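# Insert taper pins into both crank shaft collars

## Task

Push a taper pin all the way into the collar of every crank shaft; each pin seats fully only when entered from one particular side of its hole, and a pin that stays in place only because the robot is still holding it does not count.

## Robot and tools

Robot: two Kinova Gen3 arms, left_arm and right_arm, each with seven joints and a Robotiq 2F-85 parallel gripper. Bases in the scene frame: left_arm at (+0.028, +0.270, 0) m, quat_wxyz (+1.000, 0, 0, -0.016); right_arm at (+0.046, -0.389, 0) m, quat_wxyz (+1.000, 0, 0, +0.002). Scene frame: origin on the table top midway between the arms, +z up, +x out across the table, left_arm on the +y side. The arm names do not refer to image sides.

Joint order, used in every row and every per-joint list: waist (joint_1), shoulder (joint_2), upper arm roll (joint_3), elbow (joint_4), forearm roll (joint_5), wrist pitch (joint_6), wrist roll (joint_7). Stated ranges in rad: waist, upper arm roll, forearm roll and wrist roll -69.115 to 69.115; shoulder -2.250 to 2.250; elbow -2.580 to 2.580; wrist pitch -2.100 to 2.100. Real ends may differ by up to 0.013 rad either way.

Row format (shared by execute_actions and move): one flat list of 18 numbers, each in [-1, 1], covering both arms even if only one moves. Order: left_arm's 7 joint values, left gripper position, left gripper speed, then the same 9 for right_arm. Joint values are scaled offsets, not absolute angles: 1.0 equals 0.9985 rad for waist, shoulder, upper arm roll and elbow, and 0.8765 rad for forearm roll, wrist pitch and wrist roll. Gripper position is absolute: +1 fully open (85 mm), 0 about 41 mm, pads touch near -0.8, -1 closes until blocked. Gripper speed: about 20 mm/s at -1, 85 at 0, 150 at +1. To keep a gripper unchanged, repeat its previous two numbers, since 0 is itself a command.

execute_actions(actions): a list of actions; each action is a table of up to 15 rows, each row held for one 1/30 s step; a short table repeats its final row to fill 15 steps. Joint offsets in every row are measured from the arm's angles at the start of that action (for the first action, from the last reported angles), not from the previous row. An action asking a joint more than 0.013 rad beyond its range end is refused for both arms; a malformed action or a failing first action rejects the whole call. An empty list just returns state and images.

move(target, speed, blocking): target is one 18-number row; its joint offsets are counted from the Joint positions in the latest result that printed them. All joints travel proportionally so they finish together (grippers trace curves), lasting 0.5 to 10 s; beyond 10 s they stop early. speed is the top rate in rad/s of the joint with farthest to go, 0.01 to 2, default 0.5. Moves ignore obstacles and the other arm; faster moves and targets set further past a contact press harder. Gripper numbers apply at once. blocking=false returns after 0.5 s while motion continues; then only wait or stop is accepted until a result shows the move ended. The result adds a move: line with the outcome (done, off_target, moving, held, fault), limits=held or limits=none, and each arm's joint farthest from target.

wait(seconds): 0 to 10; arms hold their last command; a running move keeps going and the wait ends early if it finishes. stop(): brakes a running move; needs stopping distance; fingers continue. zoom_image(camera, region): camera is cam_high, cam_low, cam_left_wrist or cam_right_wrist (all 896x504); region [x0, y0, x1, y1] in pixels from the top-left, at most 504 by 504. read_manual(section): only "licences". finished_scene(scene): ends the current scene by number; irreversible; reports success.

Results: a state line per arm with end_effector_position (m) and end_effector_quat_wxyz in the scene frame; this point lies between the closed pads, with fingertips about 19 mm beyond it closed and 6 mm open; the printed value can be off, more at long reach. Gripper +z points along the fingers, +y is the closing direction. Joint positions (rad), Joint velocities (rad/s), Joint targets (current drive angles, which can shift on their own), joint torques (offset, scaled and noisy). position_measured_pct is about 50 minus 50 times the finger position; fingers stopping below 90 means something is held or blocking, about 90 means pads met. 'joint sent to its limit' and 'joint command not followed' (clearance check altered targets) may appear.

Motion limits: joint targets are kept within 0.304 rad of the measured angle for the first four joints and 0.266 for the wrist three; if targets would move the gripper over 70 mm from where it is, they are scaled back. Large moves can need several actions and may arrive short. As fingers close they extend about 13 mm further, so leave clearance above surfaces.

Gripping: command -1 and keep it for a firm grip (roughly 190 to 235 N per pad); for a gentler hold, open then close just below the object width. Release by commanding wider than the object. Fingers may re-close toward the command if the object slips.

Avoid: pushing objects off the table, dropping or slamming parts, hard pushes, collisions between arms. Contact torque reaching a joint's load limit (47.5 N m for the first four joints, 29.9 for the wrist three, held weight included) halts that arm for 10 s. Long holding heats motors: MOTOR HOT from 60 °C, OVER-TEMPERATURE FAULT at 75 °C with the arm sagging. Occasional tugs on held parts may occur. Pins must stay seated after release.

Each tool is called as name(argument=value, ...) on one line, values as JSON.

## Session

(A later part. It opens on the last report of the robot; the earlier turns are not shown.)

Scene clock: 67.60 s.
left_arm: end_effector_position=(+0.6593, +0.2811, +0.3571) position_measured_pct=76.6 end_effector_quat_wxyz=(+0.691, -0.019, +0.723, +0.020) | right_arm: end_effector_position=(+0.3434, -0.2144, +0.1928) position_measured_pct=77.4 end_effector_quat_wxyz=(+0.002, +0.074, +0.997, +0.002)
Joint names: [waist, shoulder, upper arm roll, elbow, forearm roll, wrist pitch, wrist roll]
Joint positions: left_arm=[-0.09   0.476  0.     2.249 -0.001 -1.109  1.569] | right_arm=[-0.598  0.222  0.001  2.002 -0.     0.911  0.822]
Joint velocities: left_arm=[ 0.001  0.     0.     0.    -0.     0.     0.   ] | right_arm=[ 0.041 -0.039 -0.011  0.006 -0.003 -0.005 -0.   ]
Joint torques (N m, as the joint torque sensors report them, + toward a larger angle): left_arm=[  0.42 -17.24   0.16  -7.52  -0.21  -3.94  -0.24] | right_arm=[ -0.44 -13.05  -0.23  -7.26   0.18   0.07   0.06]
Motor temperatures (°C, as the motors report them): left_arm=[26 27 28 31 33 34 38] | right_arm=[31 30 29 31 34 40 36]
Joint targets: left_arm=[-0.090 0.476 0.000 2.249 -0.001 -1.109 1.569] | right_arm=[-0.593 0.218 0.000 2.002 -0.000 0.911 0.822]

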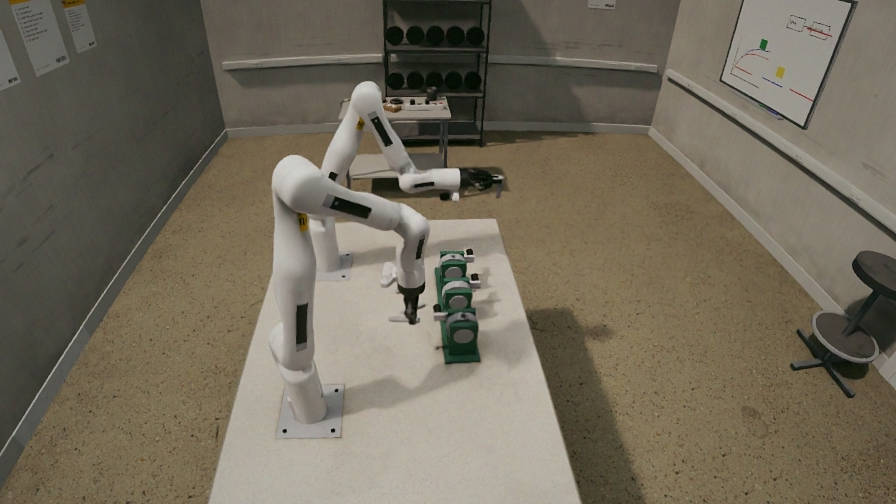

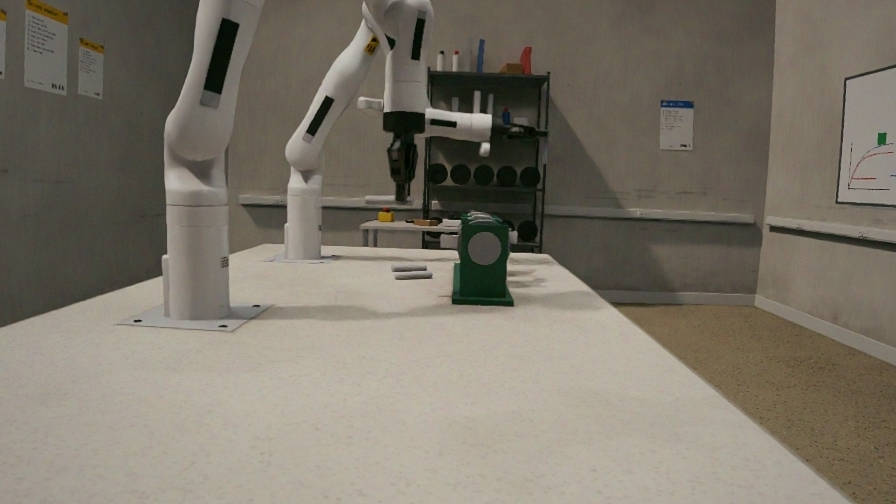

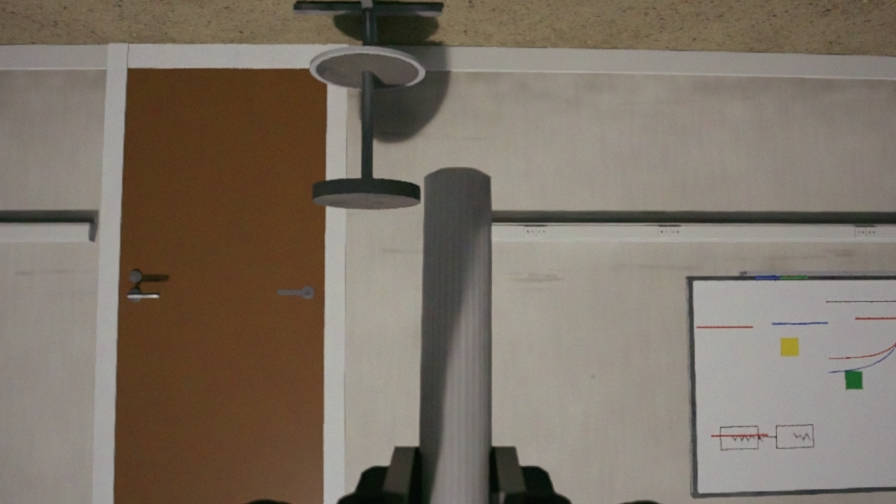

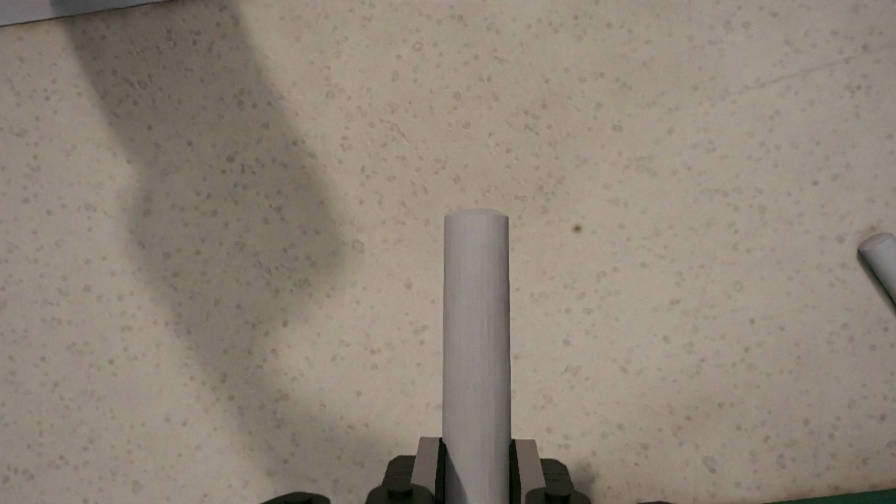

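move(target=[0.785,0.401,0,0.030,0,-0.543,0.002,-1,0, 0.75,0,0,0.15,0,-1,0.854,-1,0.5], speed=0.9)

Scene clock: 69.57 s.
left_arm: end_effector_position=(+0.4823, -0.1675, +0.2397) position_measured_pct=76.6 end_effector_quat_wxyz=(+0.661, +0.252, +0.661, -0.252) | right_arm: end_effector_position=(+0.5555, -0.4896, +0.2376) position_measured_pct=77.4 end_effector_quat_wxyz=(+0.357, +0.069, +0.931, -0.026)
Joint names: [waist, shoulder, upper arm roll, elbow, forearm roll, wrist pitch, wrist roll]
Joint positions: left_arm=[ 0.694  0.877  0.     2.279 -0.001 -1.585  1.57 ] | right_arm=[ 0.15   0.222  0.001  2.152 -0.     0.035  1.571]
Joint velocities: left_arm=[ 0.002  0.001  0.    -0.     0.    -0.001 -0.   ] | right_arm=[ 0.003  0.    -0.001 -0.001  0.     0.001  0.   ]
Joint torques (N m, as the joint torque sensors report them, + toward a larger angle): left_arm=[  0.06 -19.79   0.28  -3.43   0.03  -3.46  -0.07] | right_arm=[ -0.01 -13.97   0.03  -8.47   0.04  -2.15  -0.25]
Motor temperatures (°C, as the motors report them): left_arm=[26 27 28 31 33 34 38] | right_arm=[31 30 29 31 34 40 36]
Joint targets: left_arm=[0.694 0.877 0.000 2.278 -0.001 -1.585 1.570] | right_arm=[0.151 0.222 0.001 2.152 -0.000 0.035 1.571]
move: done; limits=none; left_arm: farthest joint: the waist, 0.000 radians from its target (0.784 radians at the start); right_arm: farthest joint: the waist, 0.001 radians from its target (0.745 radians at the start)

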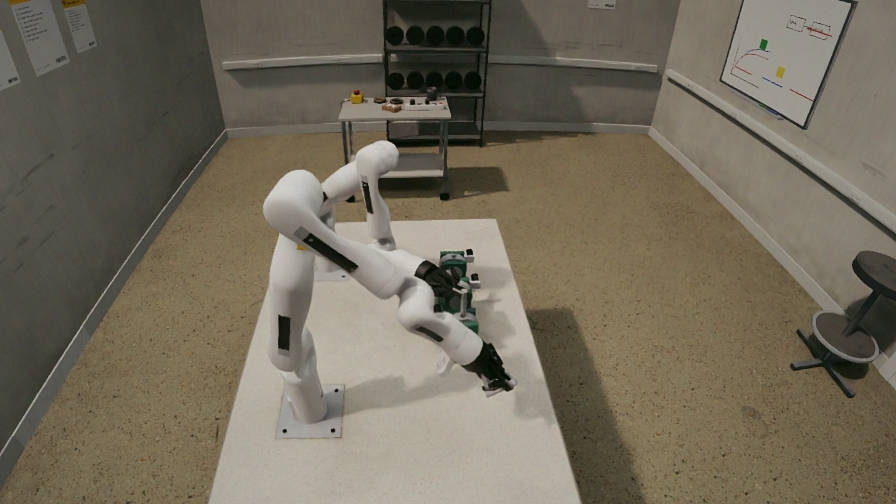

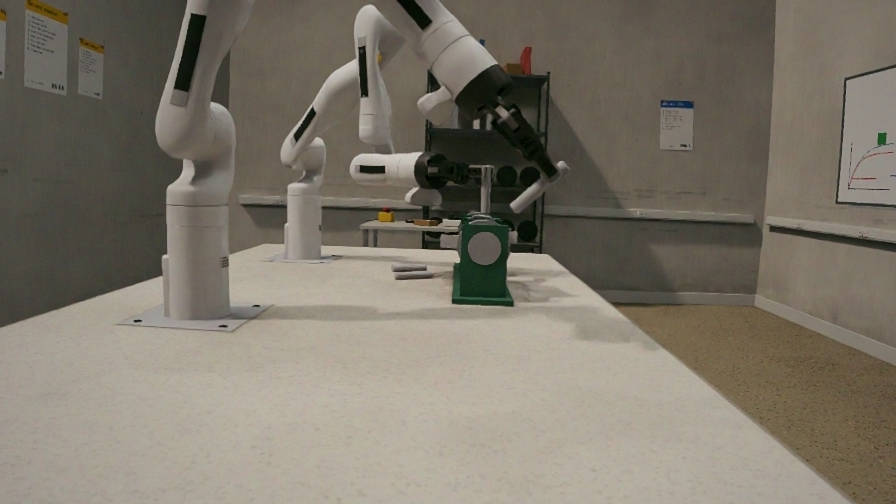

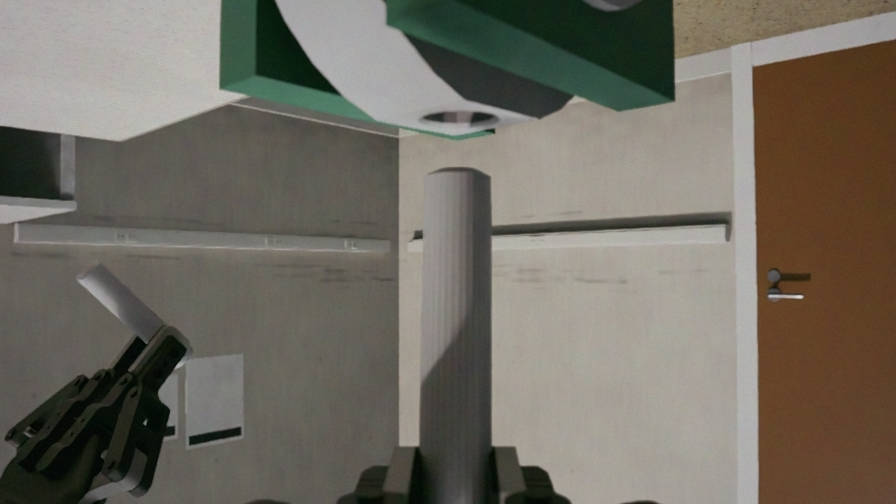

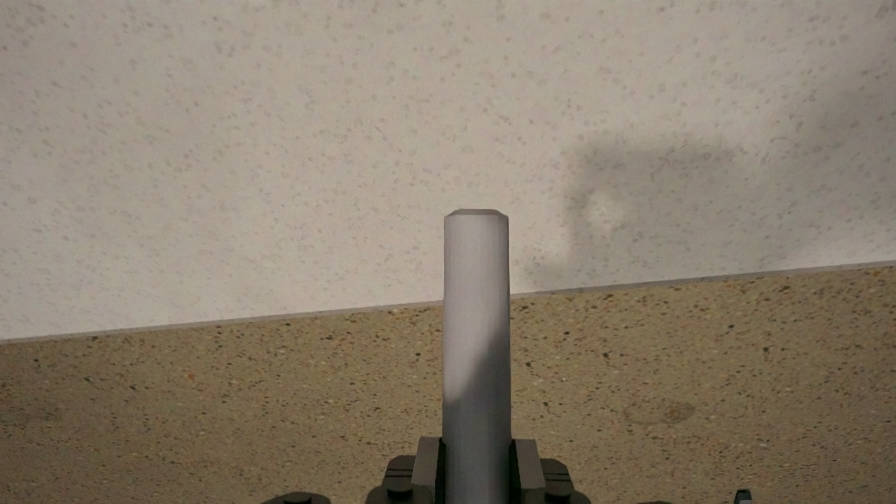

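Aligned. Lower to z≈.217.

move(target=[0,0.071,0,-0.016,0,-0.064,0,-1,0, 0,0.05,0,0,0,-0.3,0,-1,0.5], speed=0.25)

Scene clock: 71.17 s.
left_arm: end_effector_position=(+0.4831, -0.1681, +0.2173) position_measured_pct=76.6 end_effector_quat_wxyz=(+0.661, +0.251, +0.660, -0.252) | right_arm: end_effector_position=(+0.6079, -0.4975, +0.2711) position_measured_pct=77.4 end_effector_quat_wxyz=(+0.454, +0.066, +0.888, -0.034)
Joint names: [waist, shoulder, upper arm roll, elbow, forearm roll, wrist pitch, wrist roll]
Joint positions: left_arm=[ 0.694  0.947  0.     2.263 -0.001 -1.641  1.57 ] | right_arm=[ 0.15   0.272  0.001  2.152 -0.    -0.228  1.571]
Joint velocities: left_arm=[-0.001  0.002  0.001 -0.     0.    -0.    -0.   ] | right_arm=[ 0.     0.001 -0.001  0.002  0.    -0.001 -0.   ]
Joint torques (N m, as the joint torque sensors report them, + toward a larger angle): left_arm=[ -0.08 -20.35   0.11  -2.87  -0.05  -3.79  -0.06] | right_arm=[  0.13 -15.11   0.35  -8.78   0.12  -2.5   -0.07]
Motor temperatures (°C, as the motors report them): left_arm=[26 27 28 31 33 34 38] | right_arm=[31 30 29 31 34 40 36]
Joint targets: left_arm=[0.694 0.948 0.000 2.263 -0.001 -1.641 1.570] | right_arm=[0.150 0.272 0.001 2.152 -0.000 -0.228 1.571]
move: done; limits=none; left_arm: farthest joint: the waist, 0.000 radians from its target (0.000 radians at the start); right_arm: farthest joint: the waist, 0.000 radians from its target (0.000 radians at the start)

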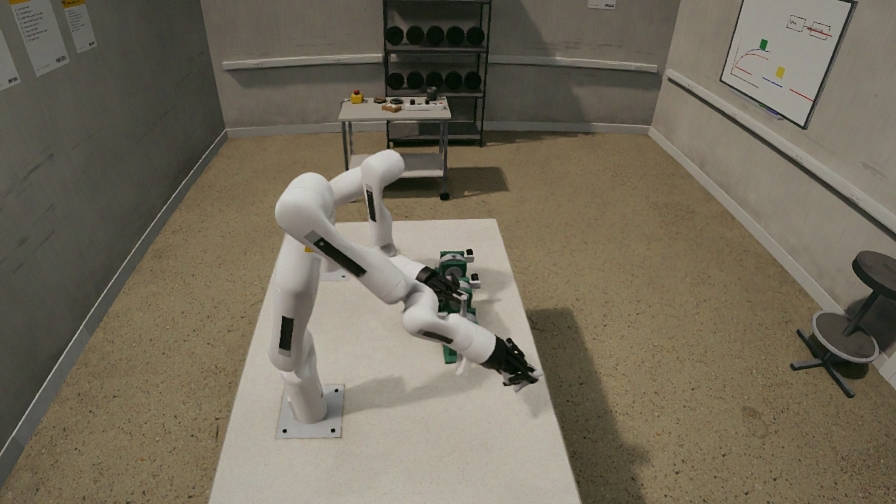

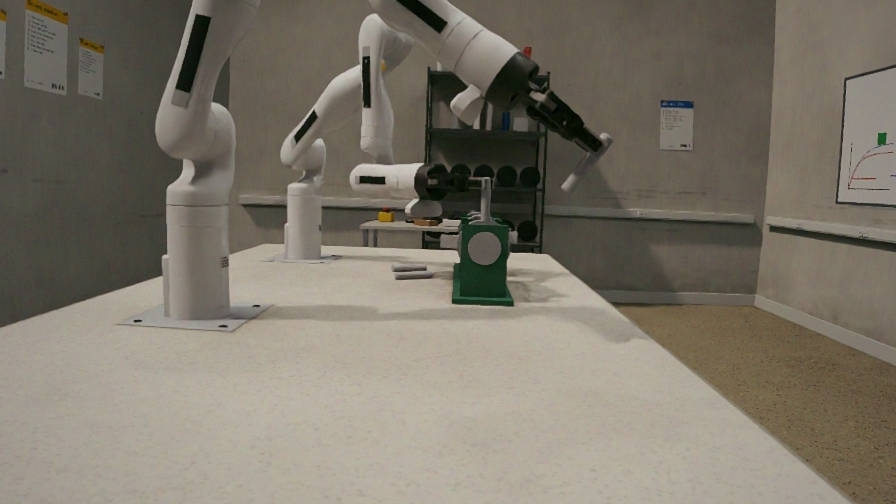

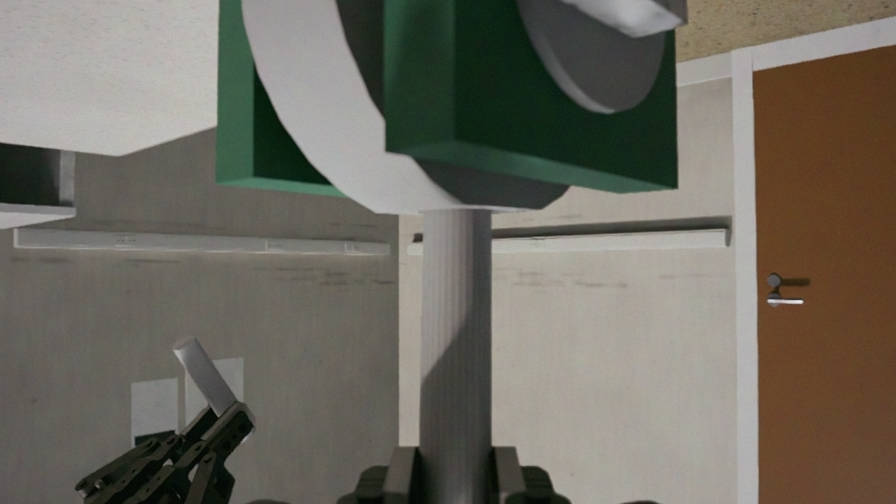

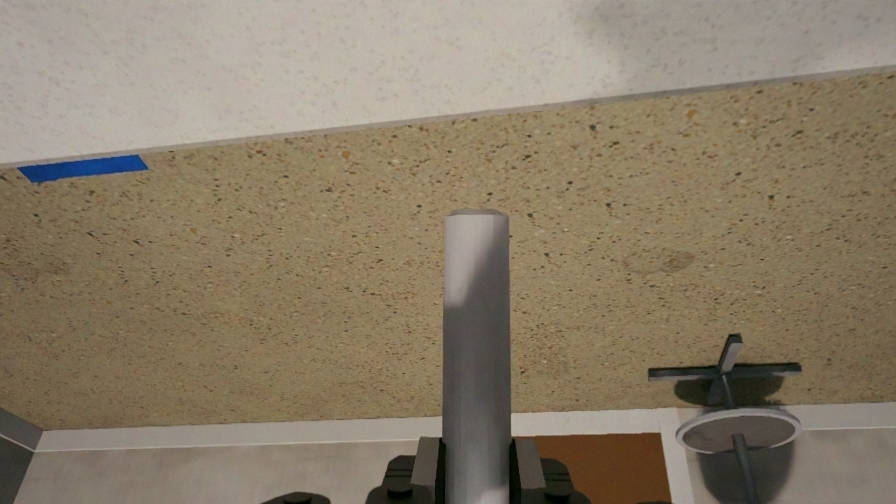

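move(target=[0,0.124,0,-0.037,0,-0.100,0,-1,0, 0,0.15,0,0.02,0,-0.5,0,-1,0.5], speed=0.4)

Scene clock: 72.87 s.
left_arm: end_effector_position=(+0.4832, -0.1683, +0.1771) position_measured_pct=76.6 end_effector_quat_wxyz=(+0.662, +0.251, +0.660, -0.252) | right_arm: end_effector_position=(+0.6628, -0.5057, +0.2919) position_measured_pct=77.4 end_effector_quat_wxyz=(+0.569, +0.061, +0.819, -0.042)
Joint names: [waist, shoulder, upper arm roll, elbow, forearm roll, wrist pitch, wrist roll]
Joint positions: left_arm=[ 0.694  1.07   0.     2.227 -0.001 -1.729  1.571] | right_arm=[ 0.15   0.422  0.001  2.172 -0.    -0.666  1.571]
Joint velocities: left_arm=[ 0.     0.004  0.002 -0.001 -0.     0.003 -0.   ] | right_arm=[ 0.     0.005  0.001  0.004 -0.001 -0.001  0.   ]
Joint torques (N m, as the joint torque sensors report them, + toward a larger angle): left_arm=[  0.04 -19.56   0.34  -3.01   0.09  -2.56  -0.6 ] | right_arm=[ -0.19 -17.3    0.47  -7.92  -0.06  -2.95  -0.14]
Motor temperatures (°C, as the motors report them): left_arm=[26 27 28 31 33 34 38] | right_arm=[31 30 29 31 34 40 36]
Joint targets: left_arm=[0.694 1.071 0.000 2.226 -0.001 -1.728 1.570] | right_arm=[0.150 0.422 0.001 2.172 -0.000 -0.666 1.571]
move: done; limits=none; left_arm: farthest joint: the shoulder, 0.001 radians from its target (0.123 radians at the start); right_arm: farthest joint: the waist, 0.000 radians from its target (0.000 radians at the start)

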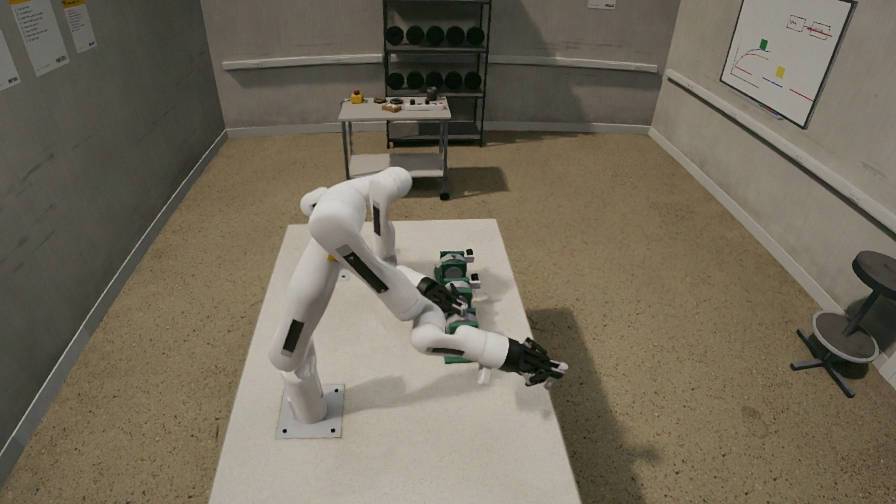

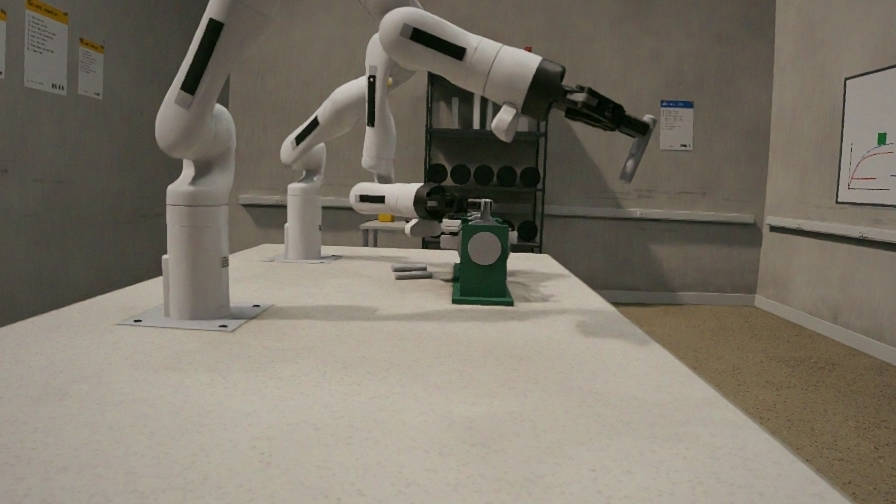

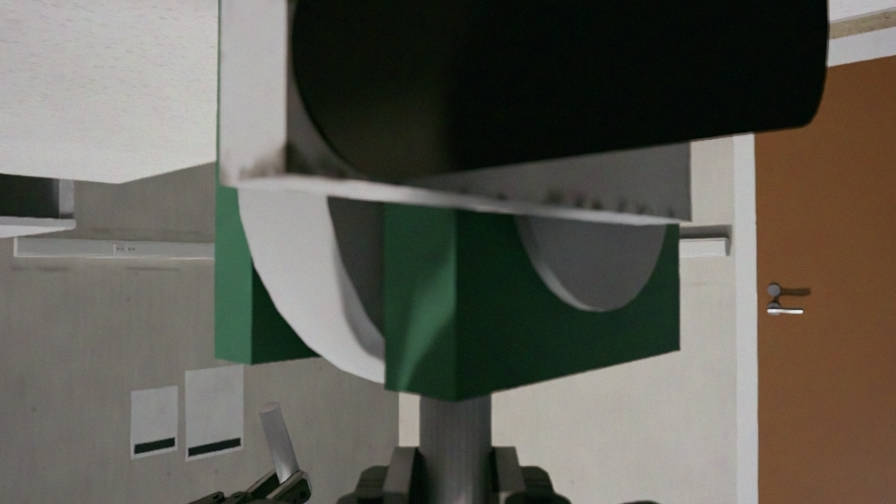

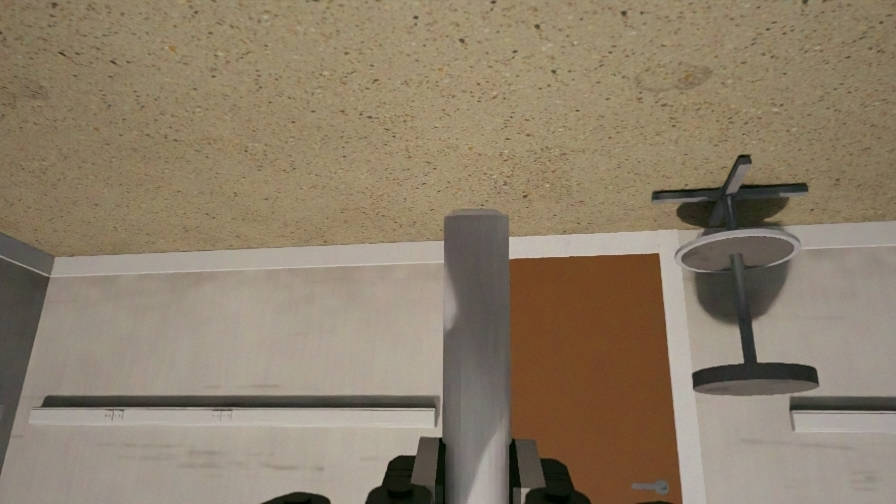

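execute_actions(actions=[[[0,0,0,0,0,0,0,-0.2,-0.5, 0,0.05,0,0,0,-0.2,0,-1,0.5]],
[[0,0,0,0,0,0,0,-0.2,-0.5, 0,0.05,0,0,0,-0.2,0,-1,0.5]],
[[0,-0.14,0,0.04,0,0.11,0,-0.2,0, 0,0.05,0,0,0,-0.15,0,-1,0.5]],
[[-0.1,-0.16,0,0,0,0.1,0,-0.2,0, 0,0,0,0,0,0,0,-1,0.5]]])

Scene clock: 75.17 s.
left_arm: end_effector_position=(+0.5276, -0.1241, +0.2952) position_measured_pct=59.9 end_effector_quat_wxyz=(+0.697, +0.211, +0.647, -0.227) | right_arm: end_effector_position=(+0.6953, -0.5105, +0.3428) position_measured_pct=77.4 end_effector_quat_wxyz=(+0.697, +0.053, +0.713, -0.052)
Joint names: [waist, shoulder, upper arm roll, elbow, forearm roll, wrist pitch, wrist roll]
Joint positions: left_arm=[ 0.595  0.776  0.     2.267 -0.001 -1.545  1.571] | right_arm=[ 0.15   0.569  0.001  2.172 -0.    -1.148  1.571]
Joint velocities: left_arm=[-0.014 -0.026  0.002  0.002  0.     0.001  0.   ] | right_arm=[ 0.     0.001 -0.    -0.001  0.    -0.     0.   ]
Joint torques (N m, as the joint torque sensors report them, + toward a larger angle): left_arm=[ -0.32 -18.41   0.32  -4.07   0.12  -3.12  -0.26] | right_arm=[ -0.86 -18.94   0.63  -6.59   0.2   -2.89   0.07]
Motor temperatures (°C, as the motors report them): left_arm=[26 27 28 31 33 34 38] | right_arm=[31 30 29 31 34 40 36]
Joint targets: left_arm=[0.594 0.773 0.000 2.267 -0.001 -1.545 1.571] | right_arm=[0.150 0.569 0.001 2.172 -0.000 -1.148 1.571]

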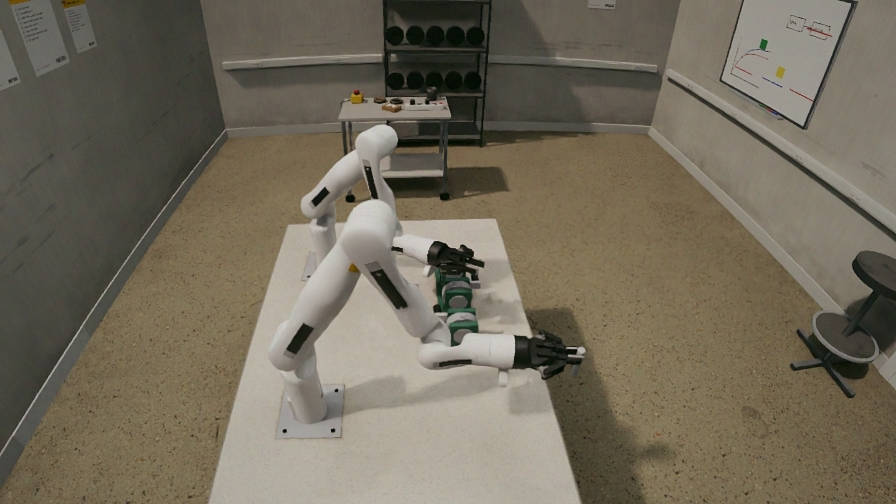

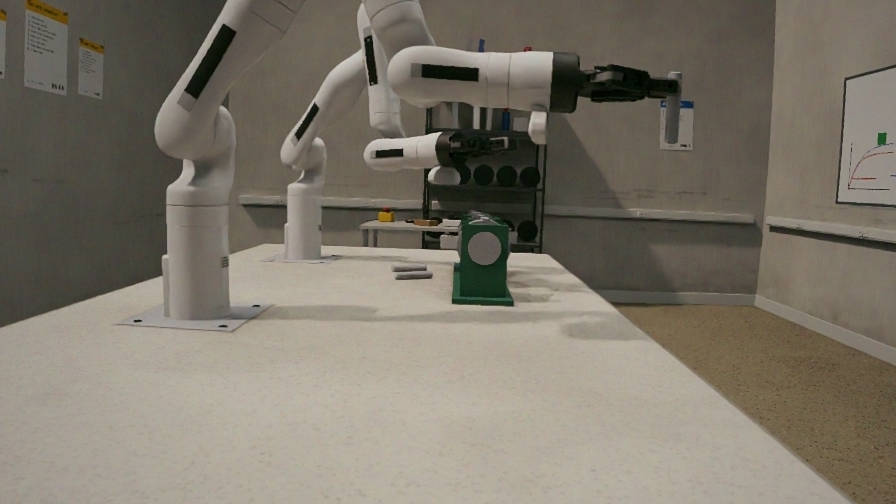

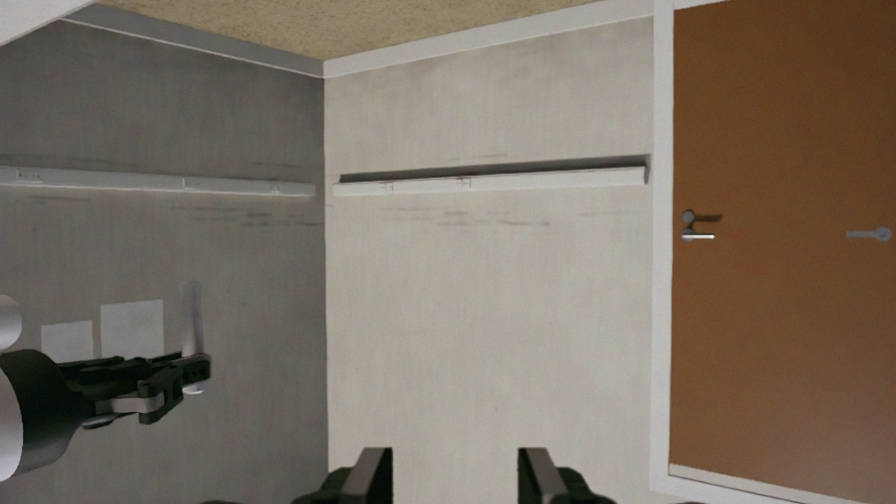

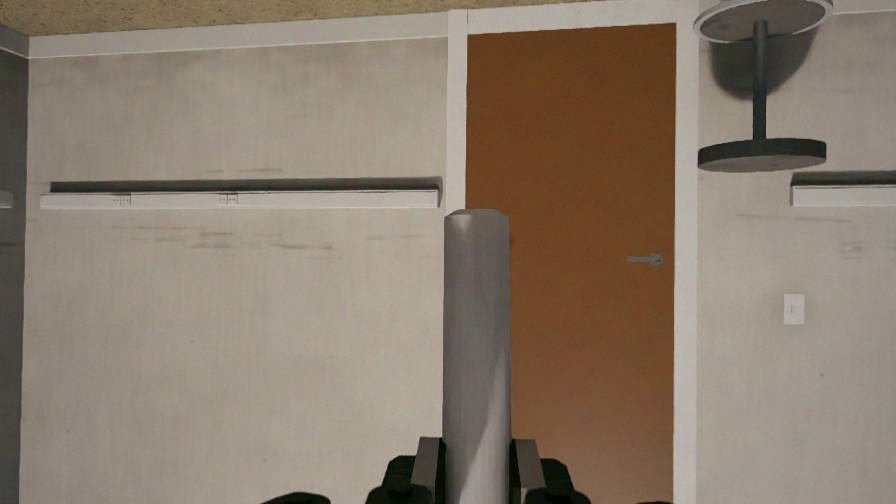

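move(target=[-1,-0.15,0,0,0,0.15,0,-0.2,0, -1,0.311,0,0.014,0,-0.396,0,-1,0.5], speed=0.9)

move(target=[0,0,0,0,0,0,0,-0.2,0, -0.033,0.03,0,-0.005,0,-0.0285,0,-1,0.5], speed=0.15)

Scene clock: 77.43 s.
left_arm: end_effector_position=(+0.6278, +0.4759, +0.3496) position_measured_pct=59.9 end_effector_quat_wxyz=(+0.726, -0.124, +0.663, +0.136) | right_arm: end_effector_position=(+0.4991, +0.0906, +0.2397) position_measured_pct=77.4 end_effector_quat_wxyz=(+0.644, -0.292, +0.644, +0.292)
Joint names: [waist, shoulder, upper arm roll, elbow, forearm roll, wrist pitch, wrist roll]
Joint positions: left_arm=[-0.403  0.626  0.     2.267 -0.001 -1.414  1.571] | right_arm=[-0.848  0.88   0.001  2.186 -0.    -1.495  1.571]
Joint velocities: left_arm=[-0.002 -0.     0.    -0.001 -0.    -0.002 -0.   ] | right_arm=[-0.003  0.003  0.003  0.002 -0.    -0.    -0.   ]
Joint torques (N m, as the joint torque sensors report them, + toward a larger angle): left_arm=[ -0.41 -17.77  -0.53  -5.53  -0.28  -3.13  -0.26] | right_arm=[ -0.1  -21.15   0.58  -4.11   0.16  -3.31  -0.03]
Motor temperatures (°C, as the motors report them): left_arm=[26 27 28 31 33 34 38] | right_arm=[31 30 29 31 34 40 36]
Joint targets: left_arm=[-0.403 0.626 0.000 2.267 -0.001 -1.414 1.571] | right_arm=[-0.848 0.880 0.001 2.186 -0.000 -1.495 1.571]
move: done; limits=none; left_arm: farthest joint: the waist, 0.001 radians from its target (0.997 radians at the start); right_arm: farthest joint: the waist, 0.000 radians from its target (0.999 radians at the start)

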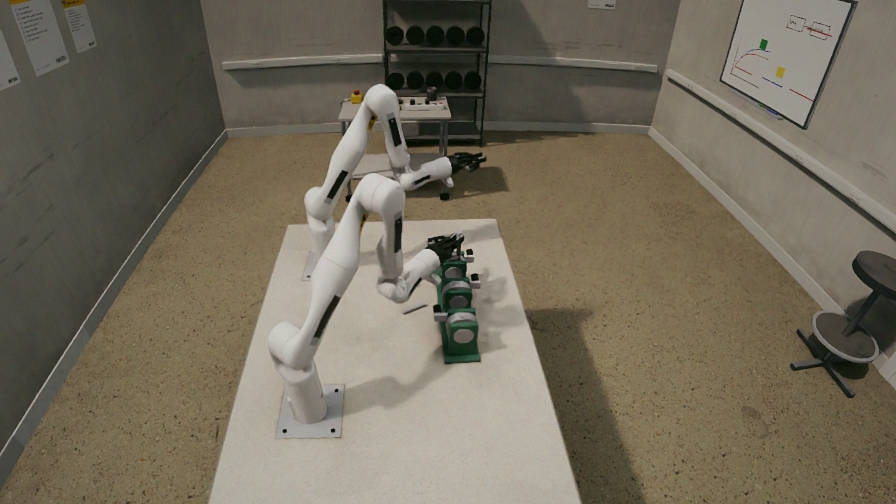

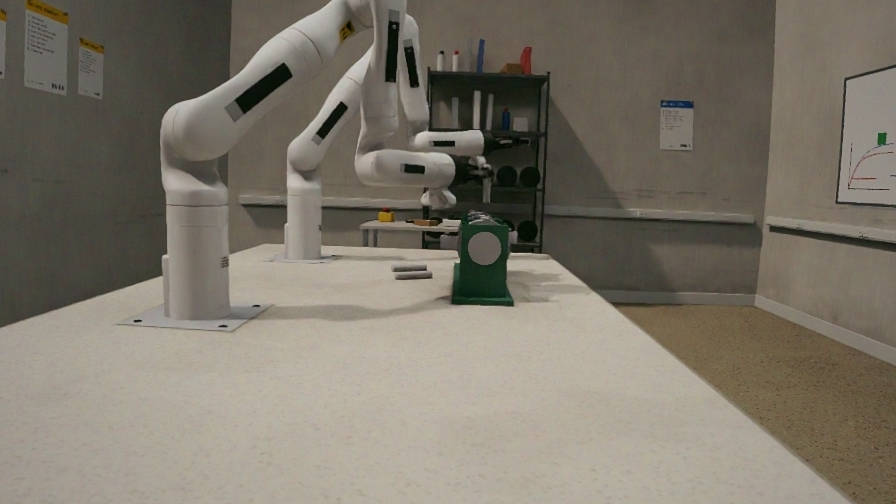

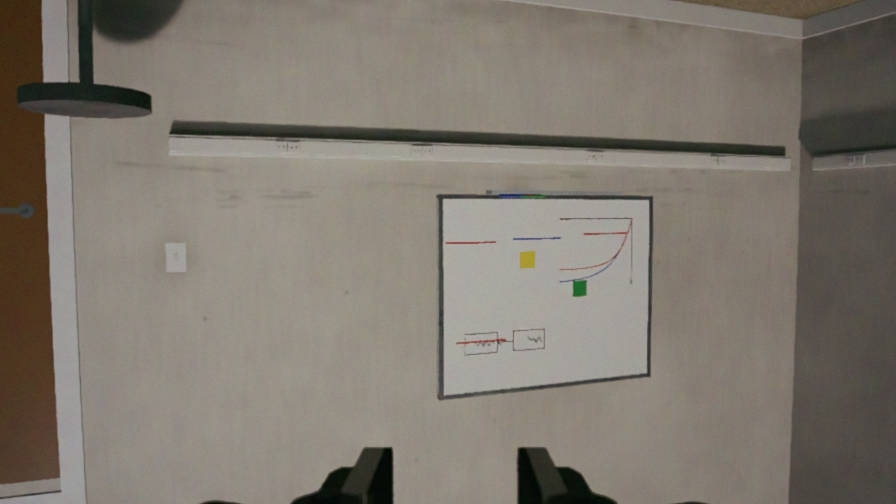

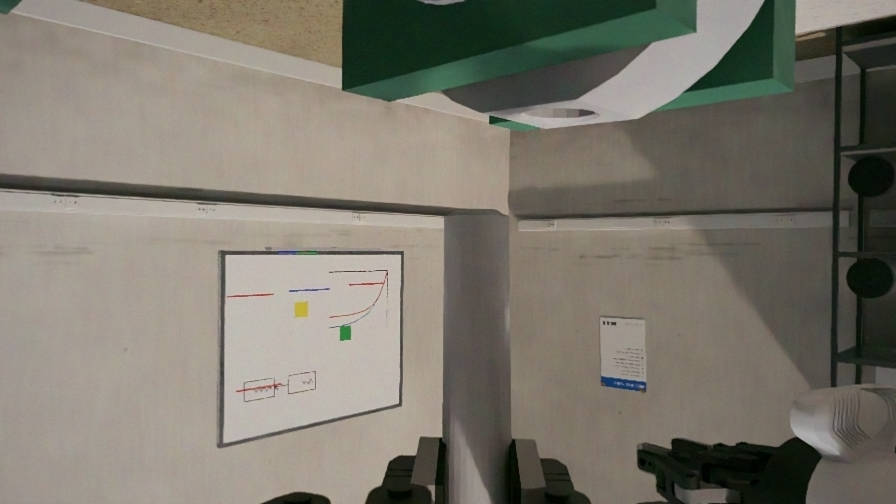

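Scene clock: 78.13 s.
left_arm: end_effector_position=(+0.6278, +0.4759, +0.3496) position_measured_pct=59.9 end_effector_quat_wxyz=(+0.726, -0.124, +0.663, +0.136) | right_arm: end_effector_position=(+0.4833, +0.1052, +0.2295) position_measured_pct=77.4 end_effector_quat_wxyz=(+0.640, -0.302, +0.639, +0.302)
Joint names: [waist, shoulder, upper arm roll, elbow, forearm roll, wrist pitch, wrist roll]
Joint positions: left_arm=[-0.403  0.626  0.     2.267 -0.001 -1.414  1.571] | right_arm=[-0.881  0.91   0.     2.181 -0.    -1.52   1.571]
Joint velocities: left_arm=[ 0.  0. -0. -0.  0.  0. -0.] | right_arm=[-0.003  0.003 -0.     0.     0.    -0.    -0.   ]
Joint torques (N m, as the joint torque sensors report them, + toward a larger angle): left_arm=[ -0.22 -17.59  -0.18  -5.33  -0.09  -3.24   0.1 ] | right_arm=[ -0.43 -21.42   0.5   -3.67   0.13  -3.23   0.07]
Motor temperatures (°C, as the motors report them): left_arm=[26 27 28 31 33 34 38] | right_arm=[31 30 29 31 34 40 36]
Joint targets: left_arm=[-0.403 0.626 0.000 2.267 -0.001 -1.414 1.571] | right_arm=[-0.881 0.910 0.001 2.181 -0.000 -1.520 1.571]
move: done; limits=none; left_arm: farthest joint: the waist, 0.000 radians from its target (0.000 radians at the start); right_arm: farthest joint: the upper arm roll, 0.001 radians from its target (0.000 radians at the start)

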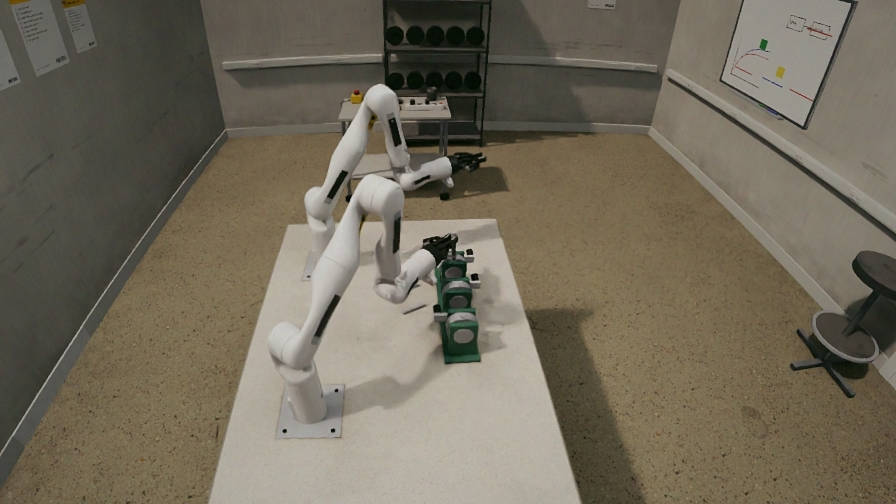

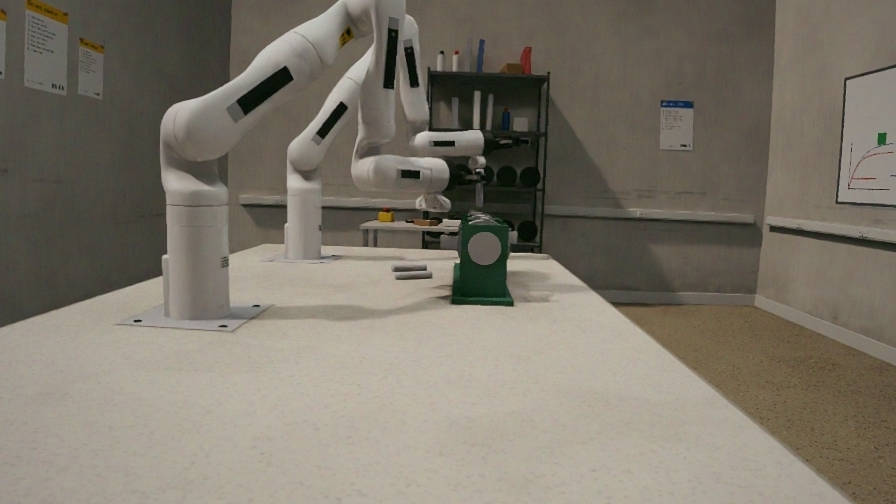

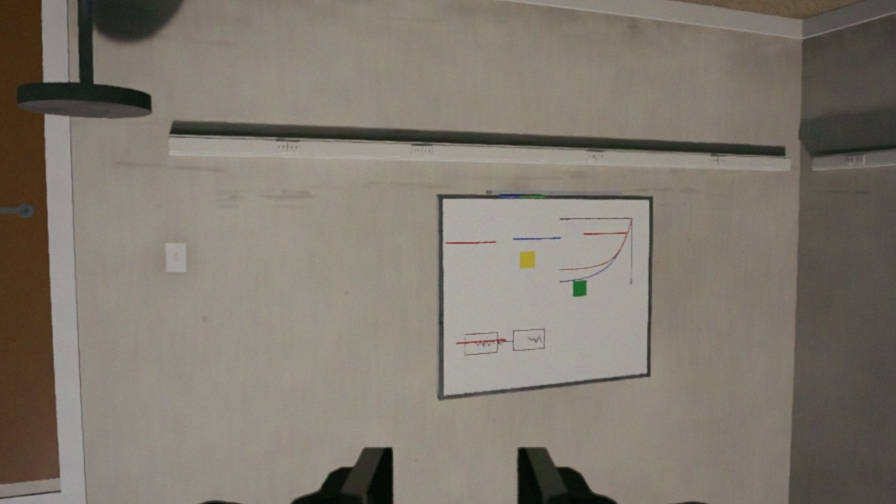

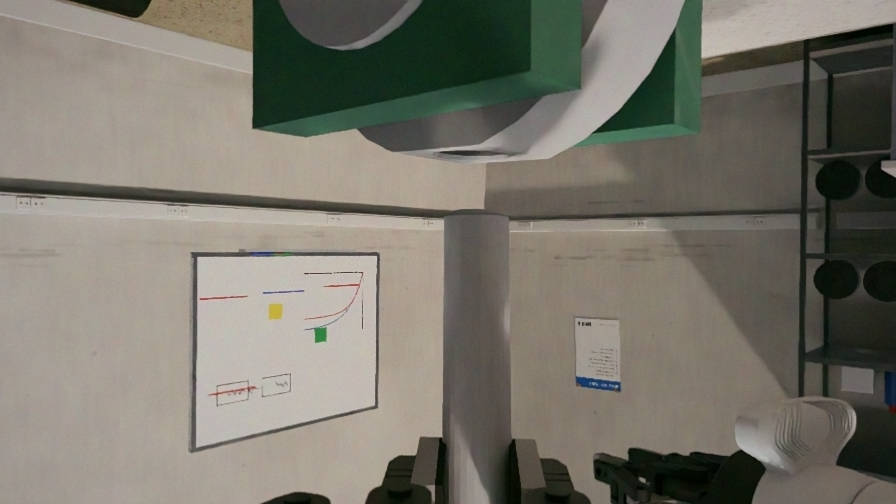

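move(target=[0,0,0,0,0,0,0,-0.2,0, 0.002,0.069,0,-0.0155,0,-0.0616,0,-1,0.5], speed=0.07)

Scene clock: 79.60 s.
left_arm: end_effector_position=(+0.6278, +0.4759, +0.3496) position_measured_pct=59.9 end_effector_quat_wxyz=(+0.726, -0.124, +0.663, +0.136) | right_arm: end_effector_position=(+0.4847, +0.1047, +0.2065) position_measured_pct=77.4 end_effector_quat_wxyz=(+0.641, -0.301, +0.639, +0.302)
Joint names: [waist, shoulder, upper arm roll, elbow, forearm roll, wrist pitch, wrist roll]
Joint positions: left_arm=[-0.403  0.626  0.     2.267 -0.001 -1.414  1.571] | right_arm=[-0.879  0.978  0.001  2.164 -0.001 -1.575  1.571]
Joint velocities: left_arm=[ 0.001  0.     0.001  0.     0.    -0.001  0.   ] | right_arm=[ 0.     0.003  0.001 -0.001 -0.     0.002 -0.   ]
Joint torques (N m, as the joint torque sensors report them, + toward a larger angle): left_arm=[ -0.43 -17.54  -0.39  -5.6   -0.05  -3.    -0.22] | right_arm=[ -0.26 -20.62   0.38  -2.51   0.09  -3.09  -0.08]
Motor temperatures (°C, as the motors report them): left_arm=[26 27 28 31 33 34 38] | right_arm=[31 30 29 31 34 40 36]
Joint targets: left_arm=[-0.403 0.626 0.000 2.267 -0.001 -1.414 1.571] | right_arm=[-0.879 0.979 0.000 2.165 -0.000 -1.574 1.571]
move: done; limits=none; left_arm: farthest joint: the waist, 0.000 radians from its target (0.000 radians at the start); right_arm: farthest joint: the shoulder, 0.001 radians from its target (0.069 radians at the start)

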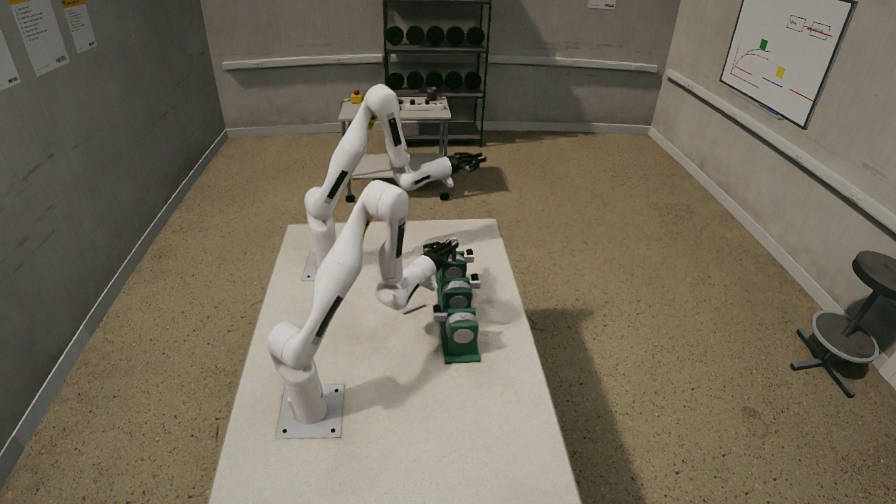

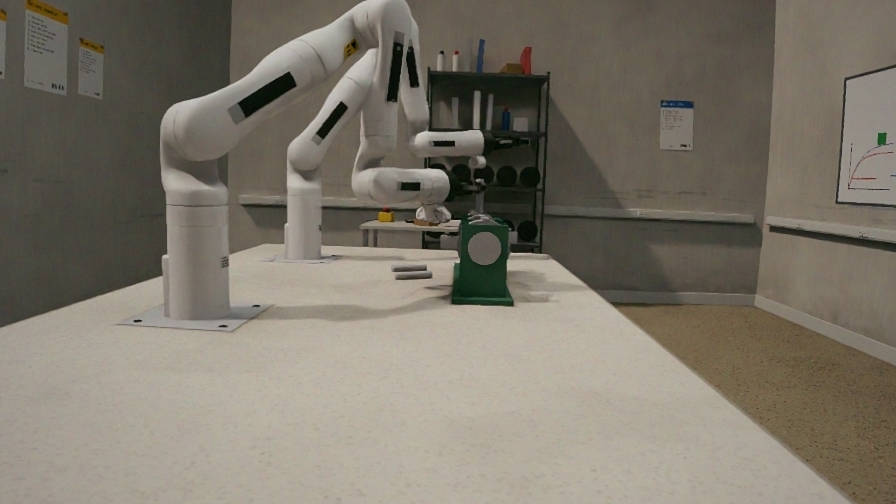

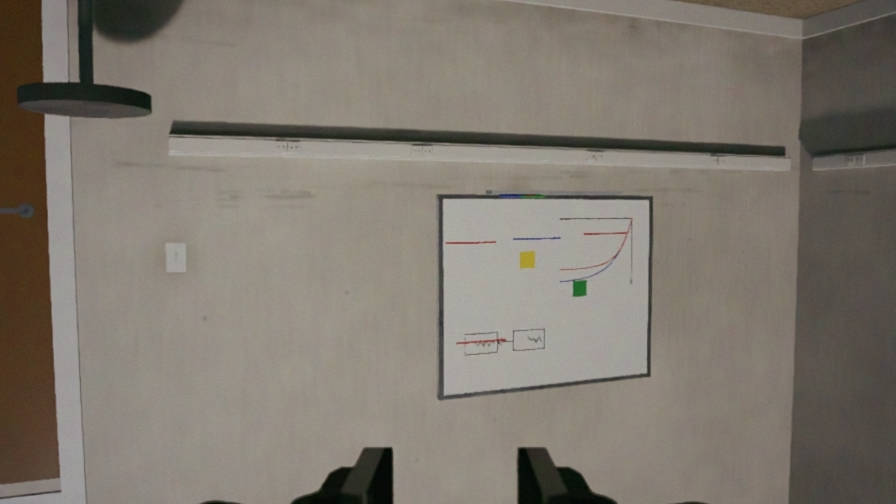

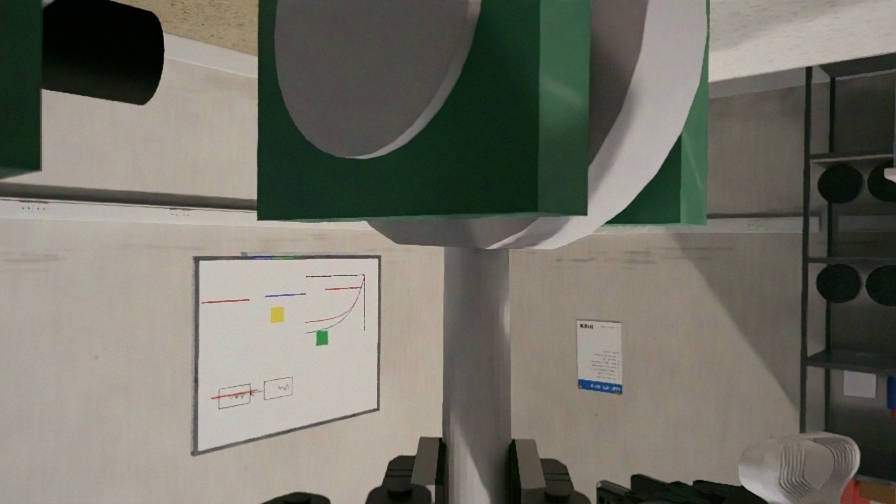

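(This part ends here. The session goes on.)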